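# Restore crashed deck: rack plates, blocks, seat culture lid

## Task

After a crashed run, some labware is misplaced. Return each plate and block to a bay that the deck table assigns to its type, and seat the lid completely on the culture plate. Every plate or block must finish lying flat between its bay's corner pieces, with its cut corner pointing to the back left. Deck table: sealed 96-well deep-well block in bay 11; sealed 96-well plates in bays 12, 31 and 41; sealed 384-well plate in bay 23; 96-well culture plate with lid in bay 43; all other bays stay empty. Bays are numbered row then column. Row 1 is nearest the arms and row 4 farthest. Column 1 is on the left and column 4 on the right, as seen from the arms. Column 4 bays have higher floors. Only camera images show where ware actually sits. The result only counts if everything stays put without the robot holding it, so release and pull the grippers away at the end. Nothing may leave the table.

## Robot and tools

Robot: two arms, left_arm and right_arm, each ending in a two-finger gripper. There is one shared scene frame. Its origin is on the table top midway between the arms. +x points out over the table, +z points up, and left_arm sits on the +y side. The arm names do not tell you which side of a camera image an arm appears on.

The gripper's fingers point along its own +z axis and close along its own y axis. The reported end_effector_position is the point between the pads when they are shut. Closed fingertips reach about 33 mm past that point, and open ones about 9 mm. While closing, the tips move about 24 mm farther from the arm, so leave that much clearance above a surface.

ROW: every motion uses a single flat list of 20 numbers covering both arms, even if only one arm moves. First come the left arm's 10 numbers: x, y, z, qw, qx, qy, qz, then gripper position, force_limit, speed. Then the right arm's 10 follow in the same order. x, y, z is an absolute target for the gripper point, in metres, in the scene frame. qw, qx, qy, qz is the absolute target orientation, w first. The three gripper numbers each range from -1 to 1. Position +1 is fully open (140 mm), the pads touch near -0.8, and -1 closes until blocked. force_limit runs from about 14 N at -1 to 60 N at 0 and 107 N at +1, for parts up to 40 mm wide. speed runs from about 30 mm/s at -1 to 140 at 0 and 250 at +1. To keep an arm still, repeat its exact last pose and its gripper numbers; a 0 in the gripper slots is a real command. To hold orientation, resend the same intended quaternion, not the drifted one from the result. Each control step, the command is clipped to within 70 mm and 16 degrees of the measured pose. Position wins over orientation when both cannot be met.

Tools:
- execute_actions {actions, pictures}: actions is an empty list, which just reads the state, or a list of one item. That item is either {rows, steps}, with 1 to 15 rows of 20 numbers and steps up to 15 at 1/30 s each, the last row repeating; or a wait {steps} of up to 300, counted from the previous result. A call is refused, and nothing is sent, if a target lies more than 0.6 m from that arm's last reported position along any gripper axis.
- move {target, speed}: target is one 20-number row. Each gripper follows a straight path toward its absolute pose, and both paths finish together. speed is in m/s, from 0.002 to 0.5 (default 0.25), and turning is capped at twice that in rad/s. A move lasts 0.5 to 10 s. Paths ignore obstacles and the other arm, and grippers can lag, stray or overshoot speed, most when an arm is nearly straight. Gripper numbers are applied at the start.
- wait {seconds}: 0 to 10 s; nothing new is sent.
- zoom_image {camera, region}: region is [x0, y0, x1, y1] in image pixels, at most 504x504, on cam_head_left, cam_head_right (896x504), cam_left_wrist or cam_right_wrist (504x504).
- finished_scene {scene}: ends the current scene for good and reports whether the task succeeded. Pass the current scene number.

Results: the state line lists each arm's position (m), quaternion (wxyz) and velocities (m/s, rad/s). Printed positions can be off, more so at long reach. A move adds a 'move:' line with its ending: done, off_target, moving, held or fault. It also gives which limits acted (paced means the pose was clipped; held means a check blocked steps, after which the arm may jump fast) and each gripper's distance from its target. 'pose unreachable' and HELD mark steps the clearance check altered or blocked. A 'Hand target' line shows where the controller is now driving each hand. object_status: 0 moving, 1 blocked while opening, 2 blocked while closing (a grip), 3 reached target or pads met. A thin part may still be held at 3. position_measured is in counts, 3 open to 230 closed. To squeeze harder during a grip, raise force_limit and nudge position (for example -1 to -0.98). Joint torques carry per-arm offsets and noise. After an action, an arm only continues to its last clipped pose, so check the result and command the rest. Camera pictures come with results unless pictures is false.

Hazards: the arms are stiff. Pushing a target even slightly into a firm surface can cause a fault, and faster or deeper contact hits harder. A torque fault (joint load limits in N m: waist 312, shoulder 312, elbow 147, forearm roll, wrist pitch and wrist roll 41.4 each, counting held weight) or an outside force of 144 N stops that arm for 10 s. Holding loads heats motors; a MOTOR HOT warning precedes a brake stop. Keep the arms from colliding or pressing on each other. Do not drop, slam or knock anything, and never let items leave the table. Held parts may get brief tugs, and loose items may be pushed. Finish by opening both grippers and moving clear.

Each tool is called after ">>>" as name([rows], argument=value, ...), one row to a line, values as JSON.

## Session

>>> execute_actions(actions=[])

Scene clock: 0.00 s of 12600.00 s.
left_arm: end_effector_position=(+0.7043, +0.6181, +0.3231) position_measured=3 object_status=3 end_effector_quat_wxyz=(-0.001, +1.000, -0.023, +0.001) end_effector_velocity=(-0.000, -0.000, +0.000) end_effector_angular_velocity=(-0.001, +0.000, -0.000) | right_arm: end_effector_position=(+0.5972, -0.4803, +0.3210) position_measured=3 object_status=3 end_effector_quat_wxyz=(+0.001, +0.997, +0.072, -0.000) end_effector_velocity=(+0.000, -0.000, +0.000) end_effector_angular_velocity=(+0.001, +0.000, -0.001)
Joint positions: left_arm=[-0.054  0.162  1.604  0.002  1.372  1.518] | right_arm=[-0.052  0.165  1.605 -0.001  1.372  1.519]
Joint velocities: left_arm=[ 0.    -0.     0.    -0.001  0.     0.001] | right_arm=[-0.001  0.001 -0.001  0.001  0.    -0.   ]
Joint torques (N m, as the joint torque sensors report them, + toward a larger angle): no reading
Hand target (left_arm): +0.704, +0.618, +0.323; -0.001, +1.000, -0.023, +0.001
Hand target (right_arm): +0.597, -0.480, +0.321; +0.001, +0.997, +0.072, -0.000

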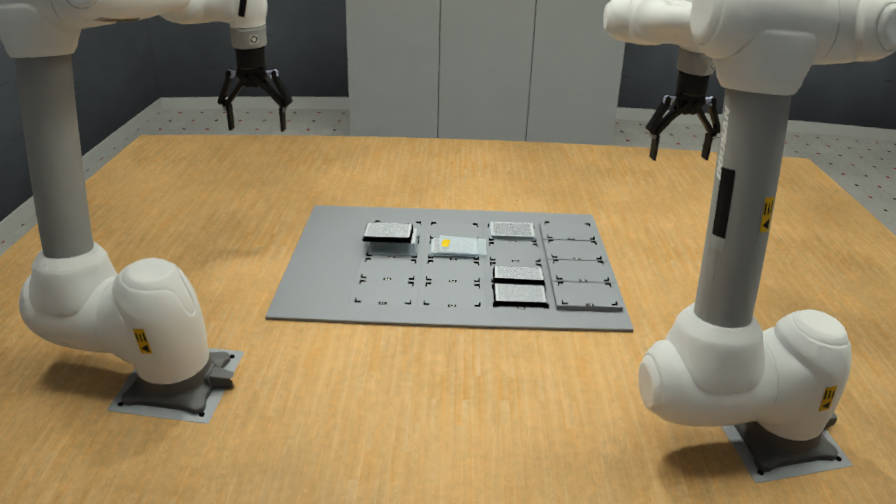

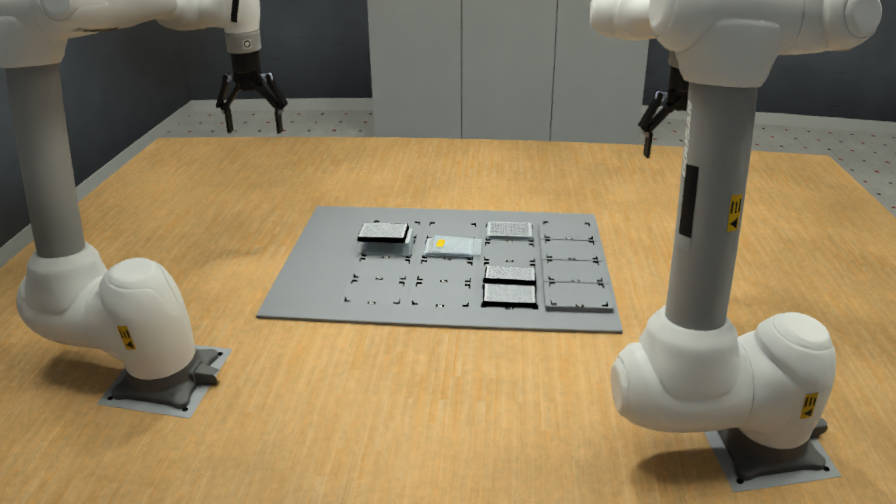

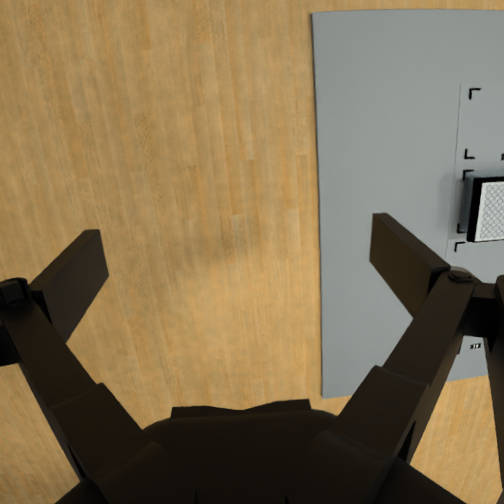

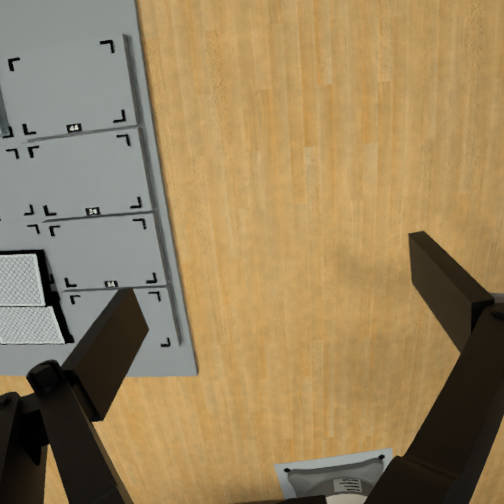

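Same layout. Work both arms in parallel.

>>> move(target=[0.61,0.258,0.11,0,1,0,0,1,-0.3,-0.7,0.472,-0.082,0.075,0,0.995,0,-0.096,1,-0.3,-0.7], speed=0.3)

Scene clock: 4.83 s of 12600.00 s.
left_arm: end_effector_position=(+0.6103, +0.2575, +0.1100) position_measured=3 object_status=3 end_effector_quat_wxyz=(+0.001, +1.000, -0.000, +0.000) end_effector_velocity=(+0.001, -0.001, +0.000) end_effector_angular_velocity=(-0.001, -0.001, +0.001) | right_arm: end_effector_position=(+0.4712, -0.0822, +0.0749) position_measured=3 object_status=3 end_effector_quat_wxyz=(+0.000, +0.995, +0.000, -0.096) end_effector_velocity=(-0.000, +0.000, -0.000) end_effector_angular_velocity=(-0.000, -0.001, +0.001)
Joint positions: left_arm=[-0.616  0.334  1.794 -0.002  1.012  0.91 ] | right_arm=[0.513 0.485 1.652 0.127 1.16  2.168]
Joint velocities: left_arm=[-0.     0.001 -0.002 -0.    -0.    -0.001] | right_arm=[ 0.001  0.    -0.    -0.001 -0.     0.001]
Joint torques (N m, as the joint torque sensors report them, + toward a larger angle): left_arm=[ -0.61 -75.48 -32.27   3.7    0.36  -0.51] | right_arm=[  4.05 -81.84 -37.1    3.88   0.26   0.22]
Hand target (left_arm): +0.610, +0.257, +0.110; +0.001, +1.000, -0.000, +0.000
Hand target (right_arm): +0.471, -0.082, +0.075; +0.000, +0.995, +0.000, -0.096
Off the commanded pose (left_arm): 0.001 m, 0 deg.
Off the commanded pose (right_arm): 0.001 m, 0 deg.
move: done

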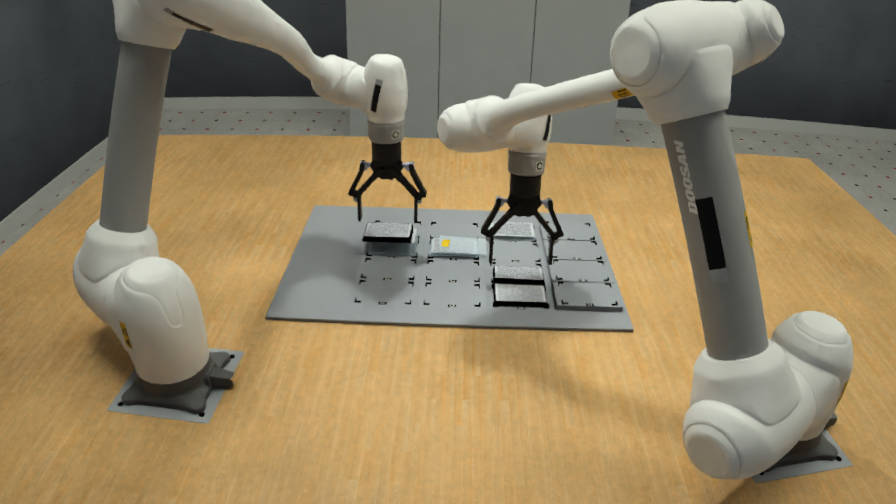

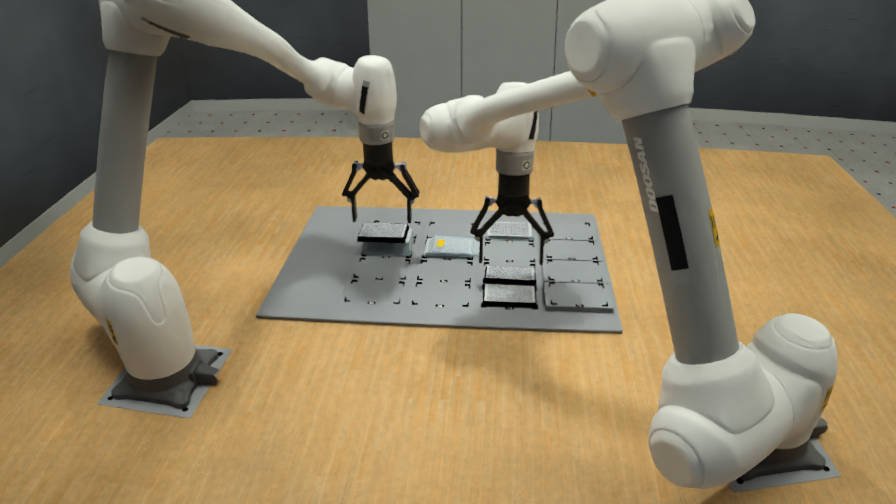

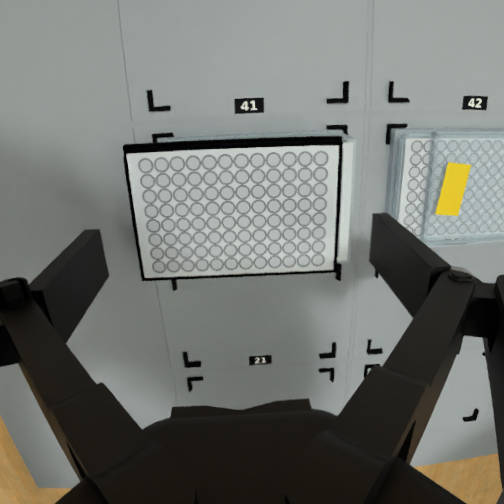

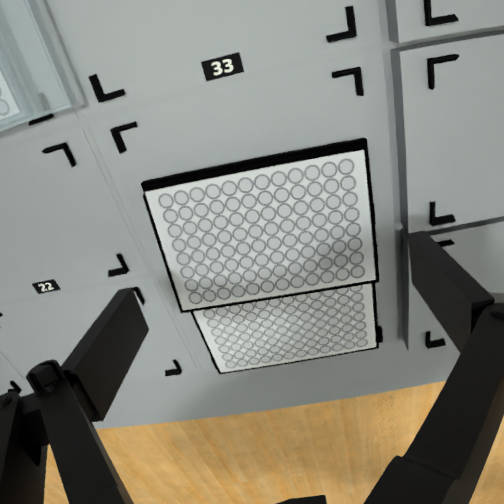

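>>> move(target=[0.612,0.258,0.08,0,1,-0.01,0,1,-0.3,-0.7,0.468,-0.080,0.048,0,0.995,-0.008,-0.096,1,-0.3,-0.7], speed=0.06)

Scene clock: 12.70 s of 12600.00 s.
left_arm: end_effector_position=(+0.6120, +0.2580, +0.0801) position_measured=3 object_status=3 end_effector_quat_wxyz=(+0.000, +1.000, -0.010, -0.000) end_effector_velocity=(+0.000, +0.000, -0.001) end_effector_angular_velocity=(+0.000, -0.000, -0.001) | right_arm: end_effector_position=(+0.4680, -0.0800, +0.0481) position_measured=3 object_status=3 end_effector_quat_wxyz=(-0.000, +0.995, -0.008, -0.096) end_effector_velocity=(+0.000, -0.001, -0.001) end_effector_angular_velocity=(-0.001, +0.001, -0.001)
Joint positions: left_arm=[-0.615  0.364  1.815 -0.     0.963  0.93 ] | right_arm=[0.517 0.507 1.673 0.133 1.116 2.181]
Joint velocities: left_arm=[ 0.     0.001  0.     0.001 -0.002  0.   ] | right_arm=[-0.001  0.002  0.001 -0.001 -0.001  0.   ]
Joint torques (N m, as the joint torque sensors report them, + toward a larger angle): left_arm=[ -0.77 -75.   -31.06   3.79   0.49  -0.4 ] | right_arm=[  2.79 -85.29 -35.5    4.05   0.43  -0.26]
Hand target (left_arm): +0.612, +0.258, +0.080; +0.000, +1.000, -0.010, -0.000
Hand target (right_arm): +0.468, -0.080, +0.048; -0.000, +0.995, -0.008, -0.096
Off the commanded pose (left_arm): 0.000 m, 0 deg.
Off the commanded pose (right_arm): 0.000 m, 0 deg.
After step 90, 4.03 s passed at rest.
move: done

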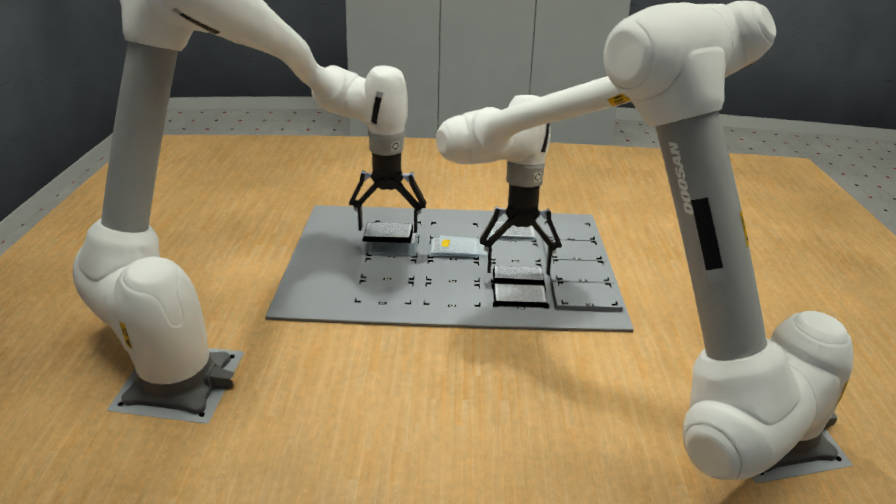

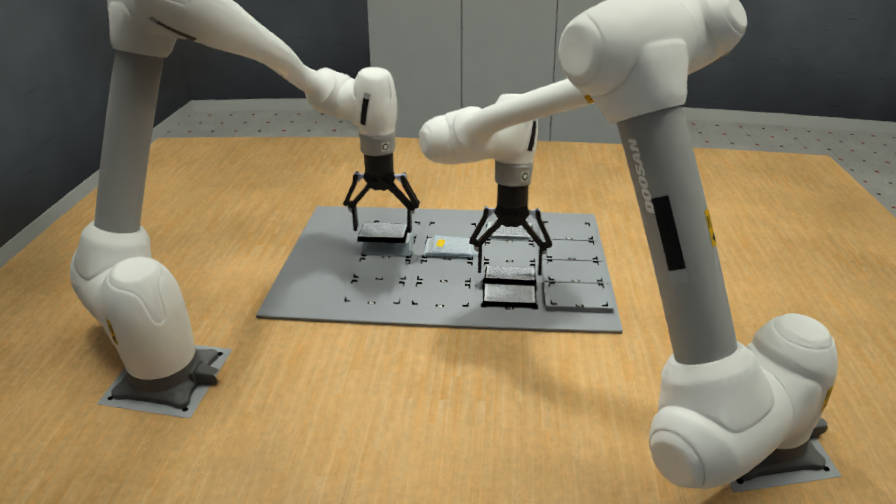

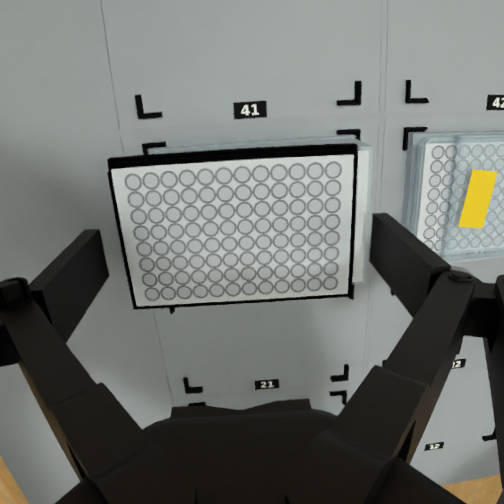

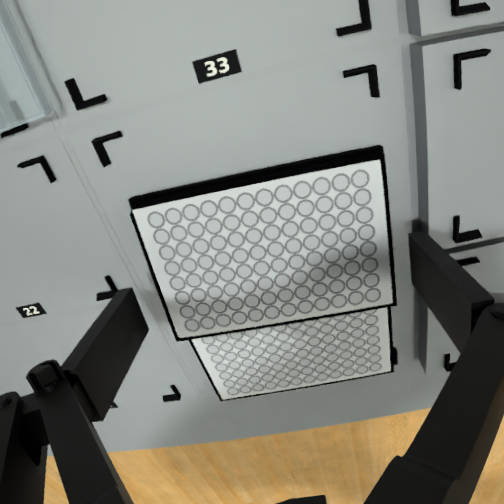

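>>> move(target=[0.612,0.258,0.0755,0,1,-0.01,0,0.92,-0.3,-0.7,0.477,-0.0805,0.0435,0,0.995,-0.008,-0.096,0.92,-0.3,-0.7], speed=0.03)

>>> move(target=[0.612,0.258,0.0755,0,1,-0.01,0,-1,-0.3,-0.7,0.477,-0.0805,0.0435,0,0.995,-0.008,-0.096,-1,-0.3,-0.7])

Scene clock: 18.30 s of 12600.00 s.
left_arm: end_effector_position=(+0.6120, +0.2580, +0.0755) position_measured=13 object_status=3 end_effector_quat_wxyz=(+0.000, +1.000, -0.010, -0.000) end_effector_velocity=(+0.000, -0.000, -0.000) end_effector_angular_velocity=(+0.000, -0.001, -0.001) | right_arm: end_effector_position=(+0.4769, -0.0805, +0.0435) position_measured=13 object_status=3 end_effector_quat_wxyz=(-0.000, +0.995, -0.008, -0.096) end_effector_velocity=(+0.001, +0.000, +0.001) end_effector_angular_velocity=(+0.000, -0.002, +0.001)
Joint positions: left_arm=[-0.615  0.368  1.819 -0.     0.955  0.93 ] | right_arm=[0.51  0.52  1.661 0.131 1.116 2.174]
Joint velocities: left_arm=[-0.     0.    -0.     0.001 -0.001 -0.   ] | right_arm=[-0.    -0.    -0.001 -0.001 -0.    -0.001]
Joint torques (N m, as the joint torque sensors report them, + toward a larger angle): left_arm=[ -1.14 -76.03 -30.86   3.74   0.47  -0.24] | right_arm=[  2.07 -85.08 -33.55   3.73   0.11  -0.4 ]
Hand target (left_arm): +0.612, +0.258, +0.075; +0.000, +1.000, -0.010, -0.000
Hand target (right_arm): +0.477, -0.080, +0.043; +0.000, +0.995, -0.008, -0.096
Off the commanded pose (left_arm): 0.000 m, 0 deg.
Off the commanded pose (right_arm): 0.000 m, 0 deg.
After step 90, 1.87 s passed at rest.
move: done

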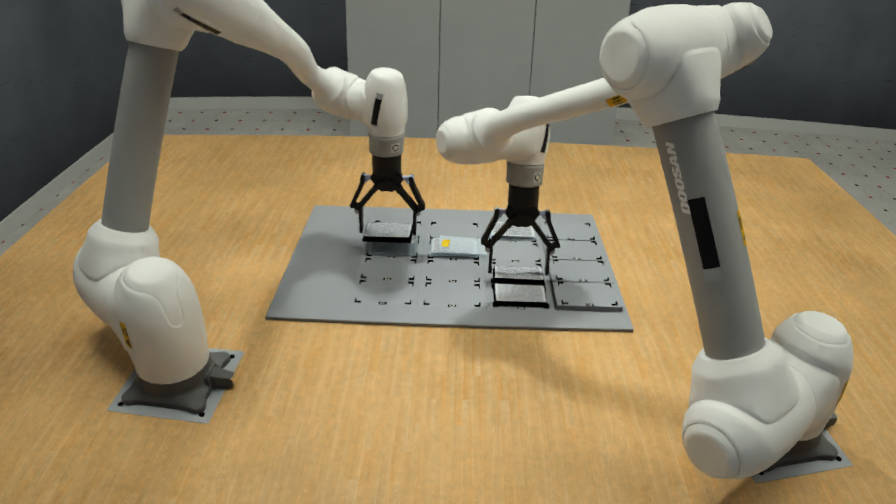

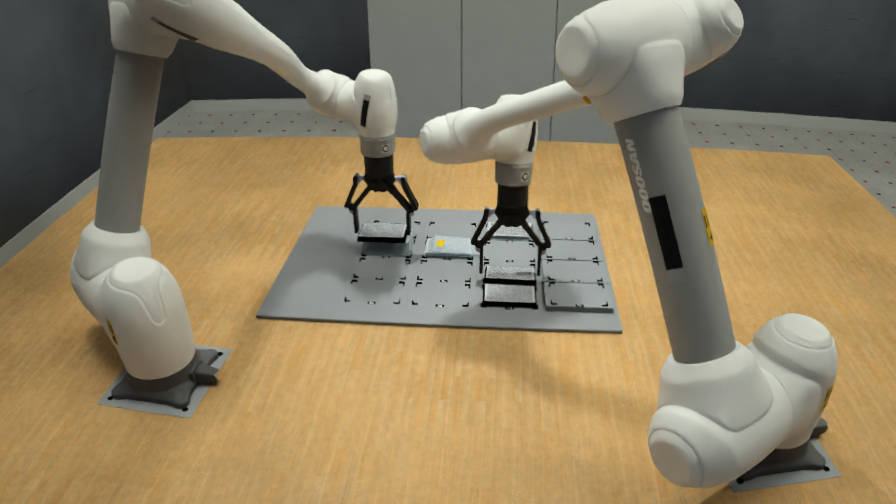

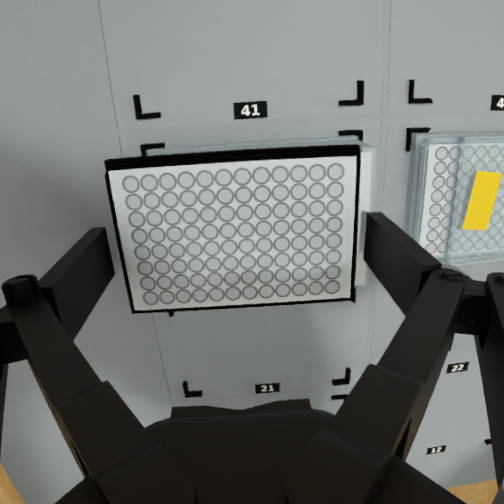

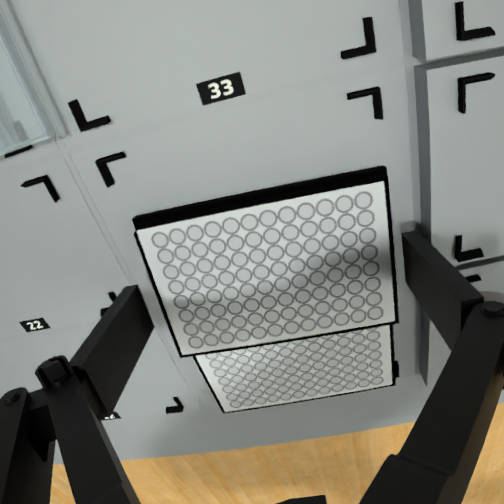

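Scene clock: 19.00 s of 12600.00 s.
left_arm: end_effector_position=(+0.6120, +0.2580, +0.0755) position_measured=38 object_status=2 end_effector_quat_wxyz=(+0.000, +1.000, -0.010, +0.000) end_effector_velocity=(-0.000, +0.000, -0.001) end_effector_angular_velocity=(+0.001, +0.000, -0.001) | right_arm: end_effector_position=(+0.4770, -0.0805, +0.0436) position_measured=40 object_status=2 end_effector_quat_wxyz=(-0.000, +0.995, -0.008, -0.096) end_effector_velocity=(-0.000, -0.000, +0.001) end_effector_angular_velocity=(+0.001, -0.000, -0.001)
Joint positions: left_arm=[-0.615  0.368  1.819 -0.     0.955  0.93 ] | right_arm=[0.51  0.52  1.661 0.131 1.116 2.174]
Joint velocities: left_arm=[ 0.     0.     0.001  0.    -0.001  0.001] | right_arm=[-0.    -0.002  0.     0.001  0.     0.   ]
Joint torques (N m, as the joint torque sensors report them, + toward a larger angle): left_arm=[ -0.95 -63.11 -23.92   3.94  -0.87  -0.26] | right_arm=[  5.45 -63.48 -22.1    3.67  -2.04  -0.41]
Hand target (left_arm): +0.612, +0.258, +0.075; -0.000, +1.000, -0.010, -0.000
Hand target (right_arm): +0.477, -0.080, +0.043; +0.000, +0.995, -0.008, -0.096
Off the commanded pose (left_arm): 0.000 m, 0 deg.
Off the commanded pose (right_arm): 0.000 m, 0 deg.
move: done

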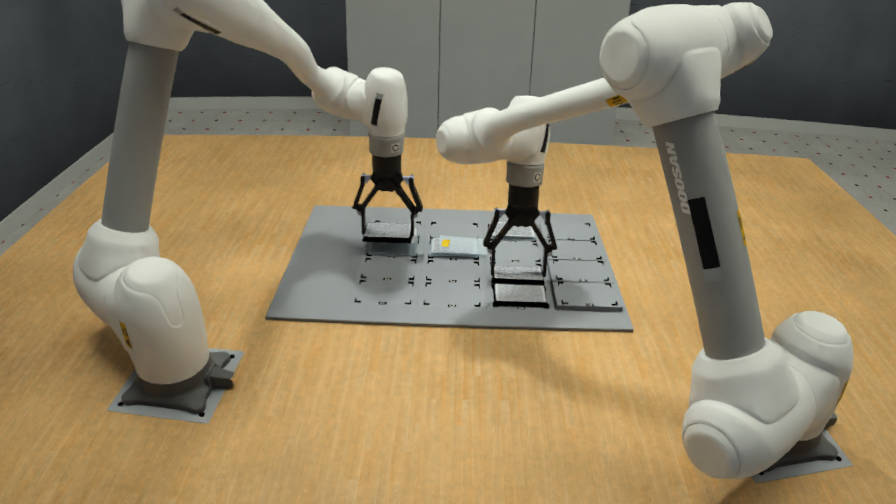

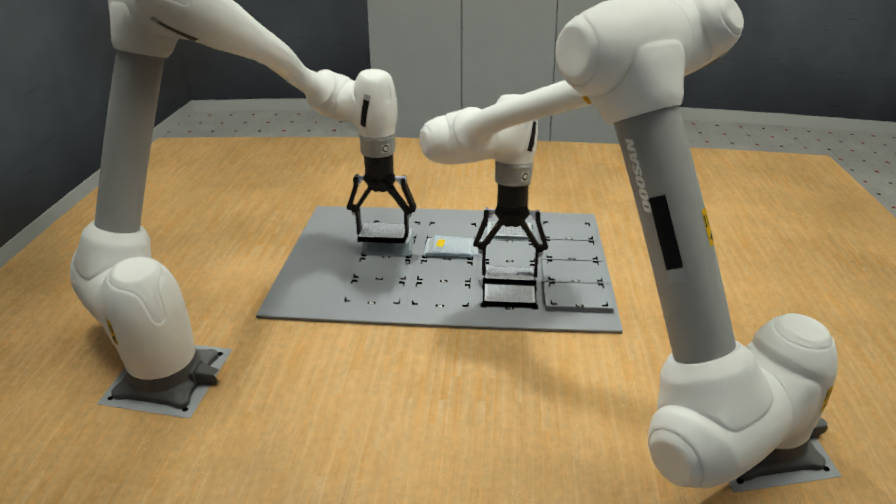

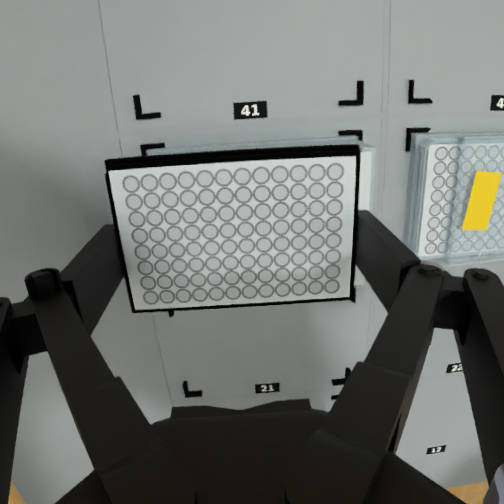

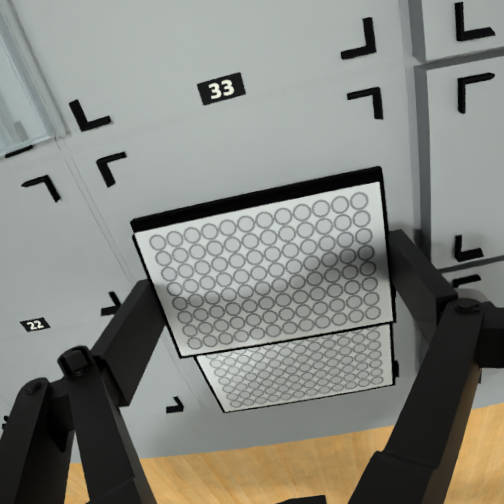

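>>> move(target=[0.606,0.262,0.088,0,1,0,0,-1,-0.3,-0.7,0.49,-0.0805,0.054,0,0.998,0,-0.06,-1,-0.3,-0.7], speed=0.06)

>>> move(target=[0.504,0.28,0.085,0,1,0,0,-1,-0.3,-0.7,0.505,-0.079,0.042,0,1,0.005,0,-1,-0.3,-0.7], speed=0.08)

>>> zoom_image(camera="cam_right_wrist", region=[110,130,420,400])

Scene clock: 25.50 s of 12600.00 s.
left_arm: end_effector_position=(+0.6060, +0.2620, +0.0879) position_measured=39 object_status=2 end_effector_quat_wxyz=(-0.000, +1.000, -0.000, -0.000) end_effector_velocity=(-0.000, +0.000, +0.000) end_effector_angular_velocity=(-0.001, -0.000, +0.002) | right_arm: end_effector_position=(+0.4900, -0.0805, +0.0540) position_measured=41 object_status=2 end_effector_quat_wxyz=(-0.000, +0.998, -0.000, -0.060) end_effector_velocity=(+0.001, -0.000, +0.000) end_effector_angular_velocity=(-0.001, -0.004, +0.001)
Joint positions: left_arm=[-0.616  0.346  1.824  0.     0.972  0.909] | right_arm=[0.519 0.497 1.669 0.084 1.072 2.19 ]
Joint velocities: left_arm=[ 0.001 -0.001  0.001 -0.    -0.    -0.001] | right_arm=[ 0.    -0.001  0.001 -0.003 -0.002  0.001]
Joint torques (N m, as the joint torque sensors report them, + toward a larger angle): left_arm=[ -1.65 -74.63 -31.24   3.62   0.19  -0.41] | right_arm=[  1.11 -82.8  -36.34   4.41   0.13   0.45]
Hand target (left_arm): +0.606, +0.262, +0.088; -0.000, +1.000, +0.000, +0.000
Hand target (right_arm): +0.490, -0.080, +0.054; -0.000, +0.998, +0.000, -0.060
Off the commanded pose (left_arm): 0.000 m, 0 deg.
Off the commanded pose (right_arm): 0.000 m, 0 deg.
After step 90, 2.60 s passed at rest.
move: done

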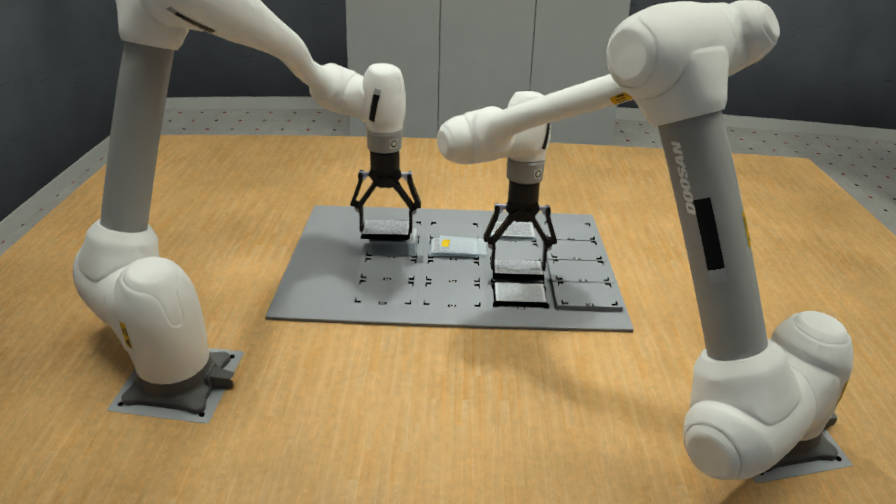

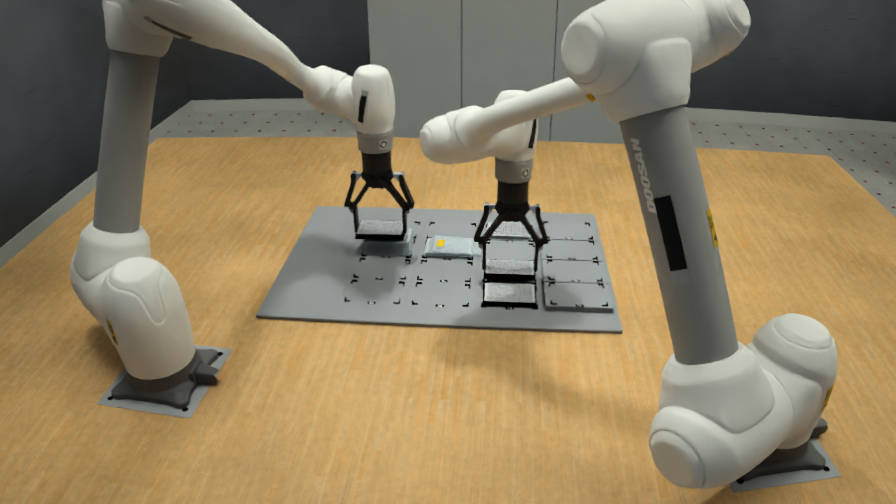

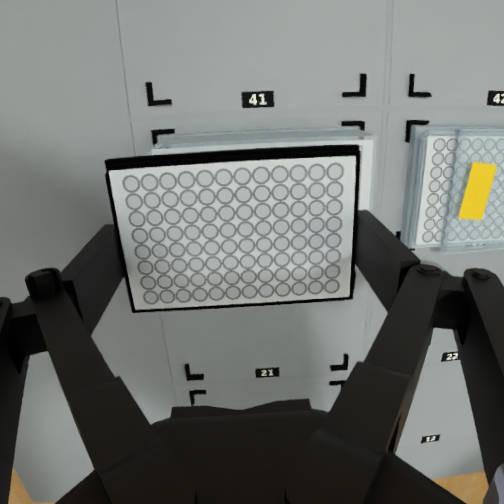

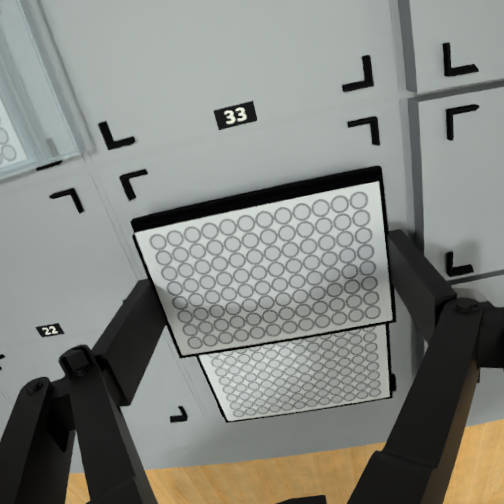

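Scene clock: 27.13 s of 12600.00 s.
left_arm: end_effector_position=(+0.5040, +0.2799, +0.0849) position_measured=39 object_status=2 end_effector_quat_wxyz=(+0.000, +1.000, +0.000, -0.000) end_effector_velocity=(-0.001, +0.000, +0.000) end_effector_angular_velocity=(-0.000, -0.000, -0.001) | right_arm: end_effector_position=(+0.5050, -0.0789, +0.0421) position_measured=41 object_status=2 end_effector_quat_wxyz=(-0.000, +1.000, +0.005, -0.000) end_effector_velocity=(-0.000, +0.000, +0.000) end_effector_angular_velocity=(+0.000, -0.002, +0.001)
Joint positions: left_arm=[-0.699  0.221  2.004 -0.     0.917  0.826] | right_arm=[0.541 0.482 1.714 0.    0.945 2.246]
Joint velocities: left_arm=[-0.001 -0.001  0.002  0.    -0.001 -0.   ] | right_arm=[ 0.001 -0.001  0.001 -0.001 -0.002  0.001]
Joint torques (N m, as the joint torque sensors report them, + toward a larger angle): left_arm=[ -1.51 -60.95 -30.67   3.59   0.32  -0.38] | right_arm=[  3.29 -81.02 -35.26   3.76  -0.22   0.24]
Hand target (left_arm): +0.504, +0.280, +0.085; +0.000, +1.000, -0.000, -0.000
Hand target (right_arm): +0.505, -0.079, +0.042; -0.000, +1.000, +0.005, -0.000
Off the commanded pose (left_arm): 0.000 m, 0 deg.
Off the commanded pose (right_arm): 0.000 m, 0 deg.
move: done

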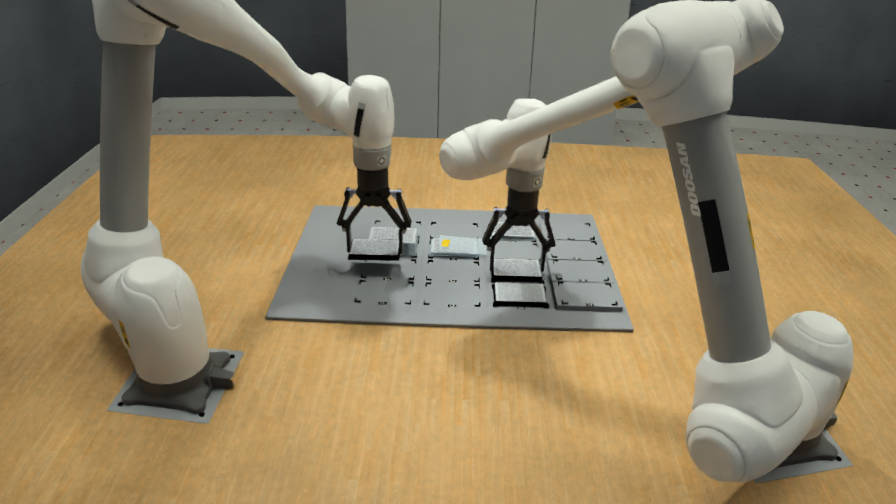

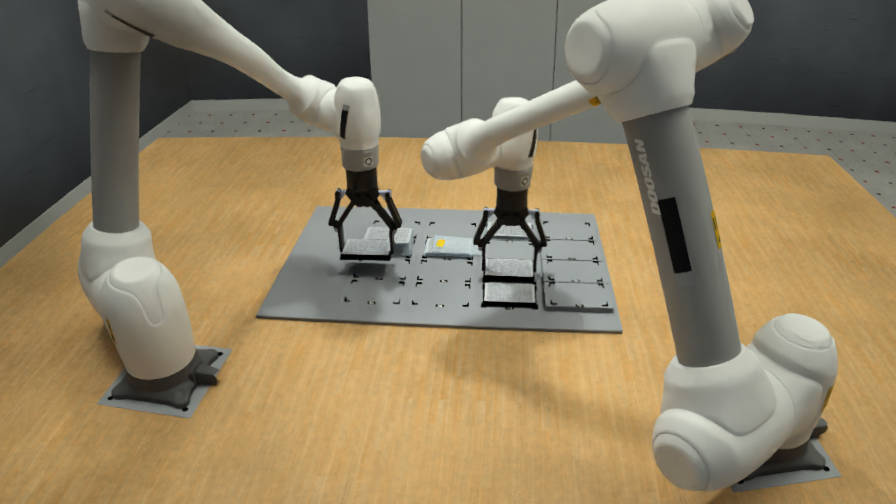

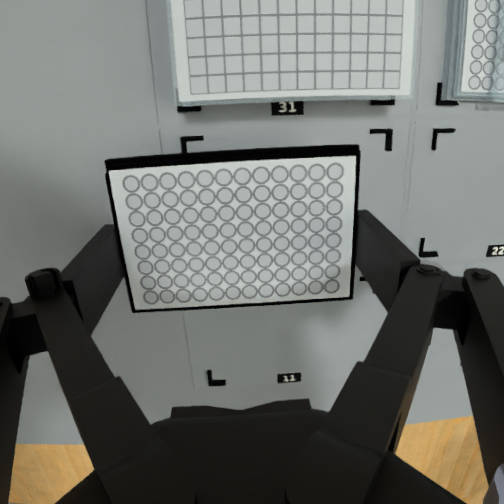

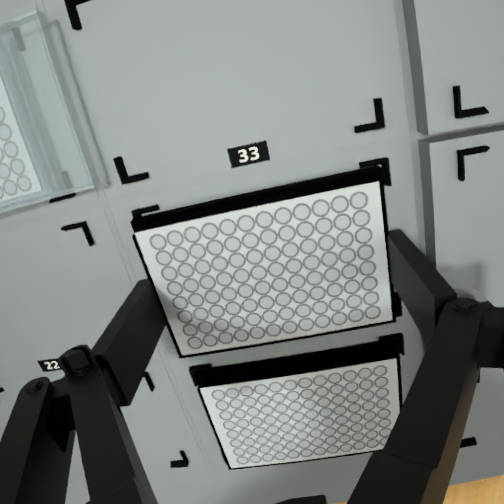

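Region (110, 130, 420, 400) of cam_right_wrist's 504x504 image, scaled by 1.626, with more detail than that image has; it fills the top 439 rows of this view, and the rest is white.

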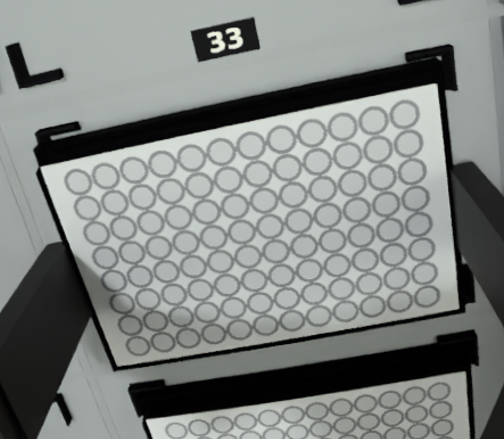

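>>> move(target=[0.504,0.28,0.085,0,1,0,0,-1,-0.3,-0.7,0.5053,-0.0812,0.040,0,1,0.002,0,-1,-0.3,-0.7], speed=0.02)

>>> zoom_image(camera="cam_right_wrist", region=[110,130,420,400])

Scene clock: 31.20 s of 12600.00 s.
left_arm: end_effector_position=(+0.5040, +0.2800, +0.0850) position_measured=39 object_status=2 end_effector_quat_wxyz=(+0.000, +1.000, -0.000, -0.000) end_effector_velocity=(+0.001, -0.000, +0.000) end_effector_angular_velocity=(-0.001, -0.001, -0.000) | right_arm: end_effector_position=(+0.5053, -0.0812, +0.0400) position_measured=41 object_status=2 end_effector_quat_wxyz=(-0.000, +1.000, +0.002, +0.000) end_effector_velocity=(-0.000, -0.000, -0.001) end_effector_angular_velocity=(-0.001, +0.001, -0.001)
Joint positions: left_arm=[-0.699  0.221  2.004 -0.     0.917  0.826] | right_arm=[0.539 0.482 1.718 0.    0.941 2.25 ]
Joint velocities: left_arm=[ 0.    -0.    -0.     0.    -0.001  0.001] | right_arm=[-0.     0.001  0.001  0.    -0.001  0.   ]
Joint torques (N m, as the joint torque sensors report them, + toward a larger angle): left_arm=[ -1.15 -59.96 -29.76   3.62   0.34  -0.31] | right_arm=[  4.09 -80.68 -35.01   3.75  -0.41  -0.09]
Hand target (left_arm): +0.504, +0.280, +0.085; +0.000, +1.000, -0.000, -0.000
Hand target (right_arm): +0.505, -0.081, +0.040; -0.000, +1.000, +0.002, -0.000
Off the commanded pose (left_arm): 0.000 m, 0 deg.
Off the commanded pose (right_arm): 0.000 m, 0 deg.
After step 90, 0.37 s passed at rest.
move: done

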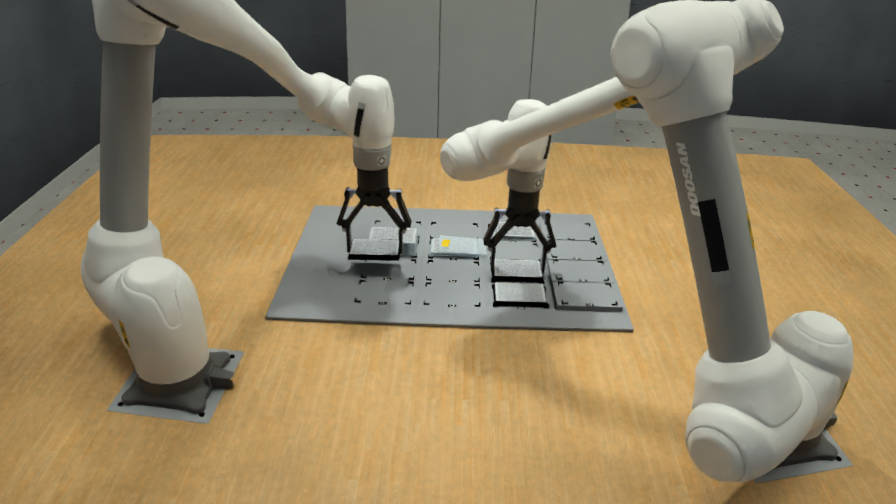

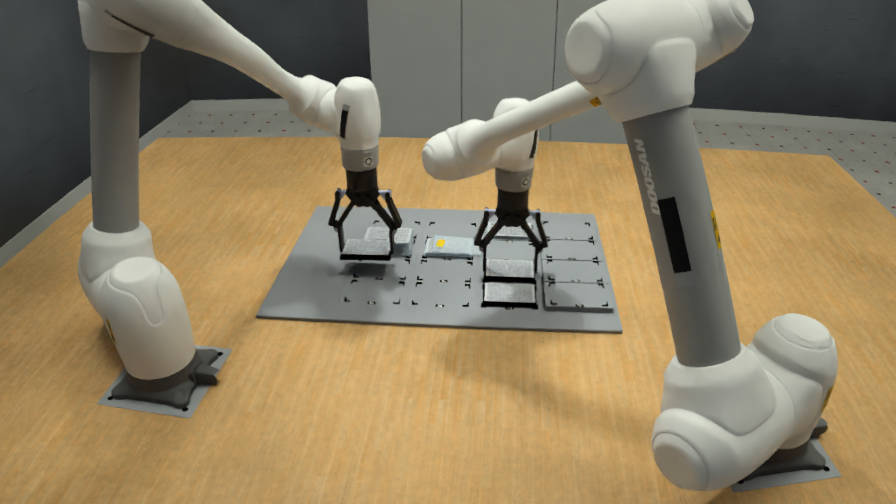

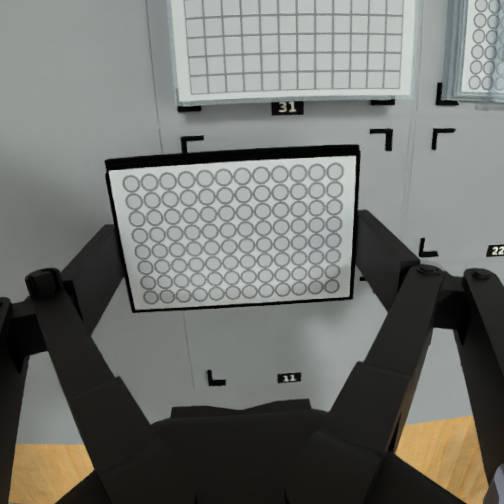

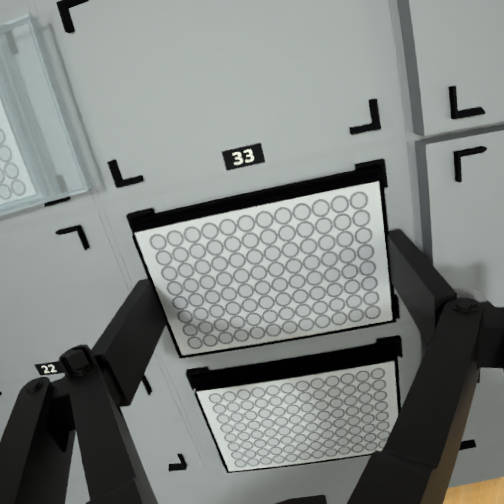

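Region (110, 130, 420, 400) of cam_right_wrist's 504x504 image, scaled by 1.626, with more detail than that image has; it fills the top 439 rows of this view, and the rest is white.

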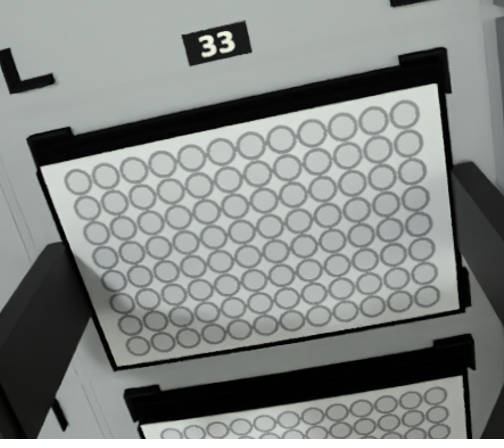

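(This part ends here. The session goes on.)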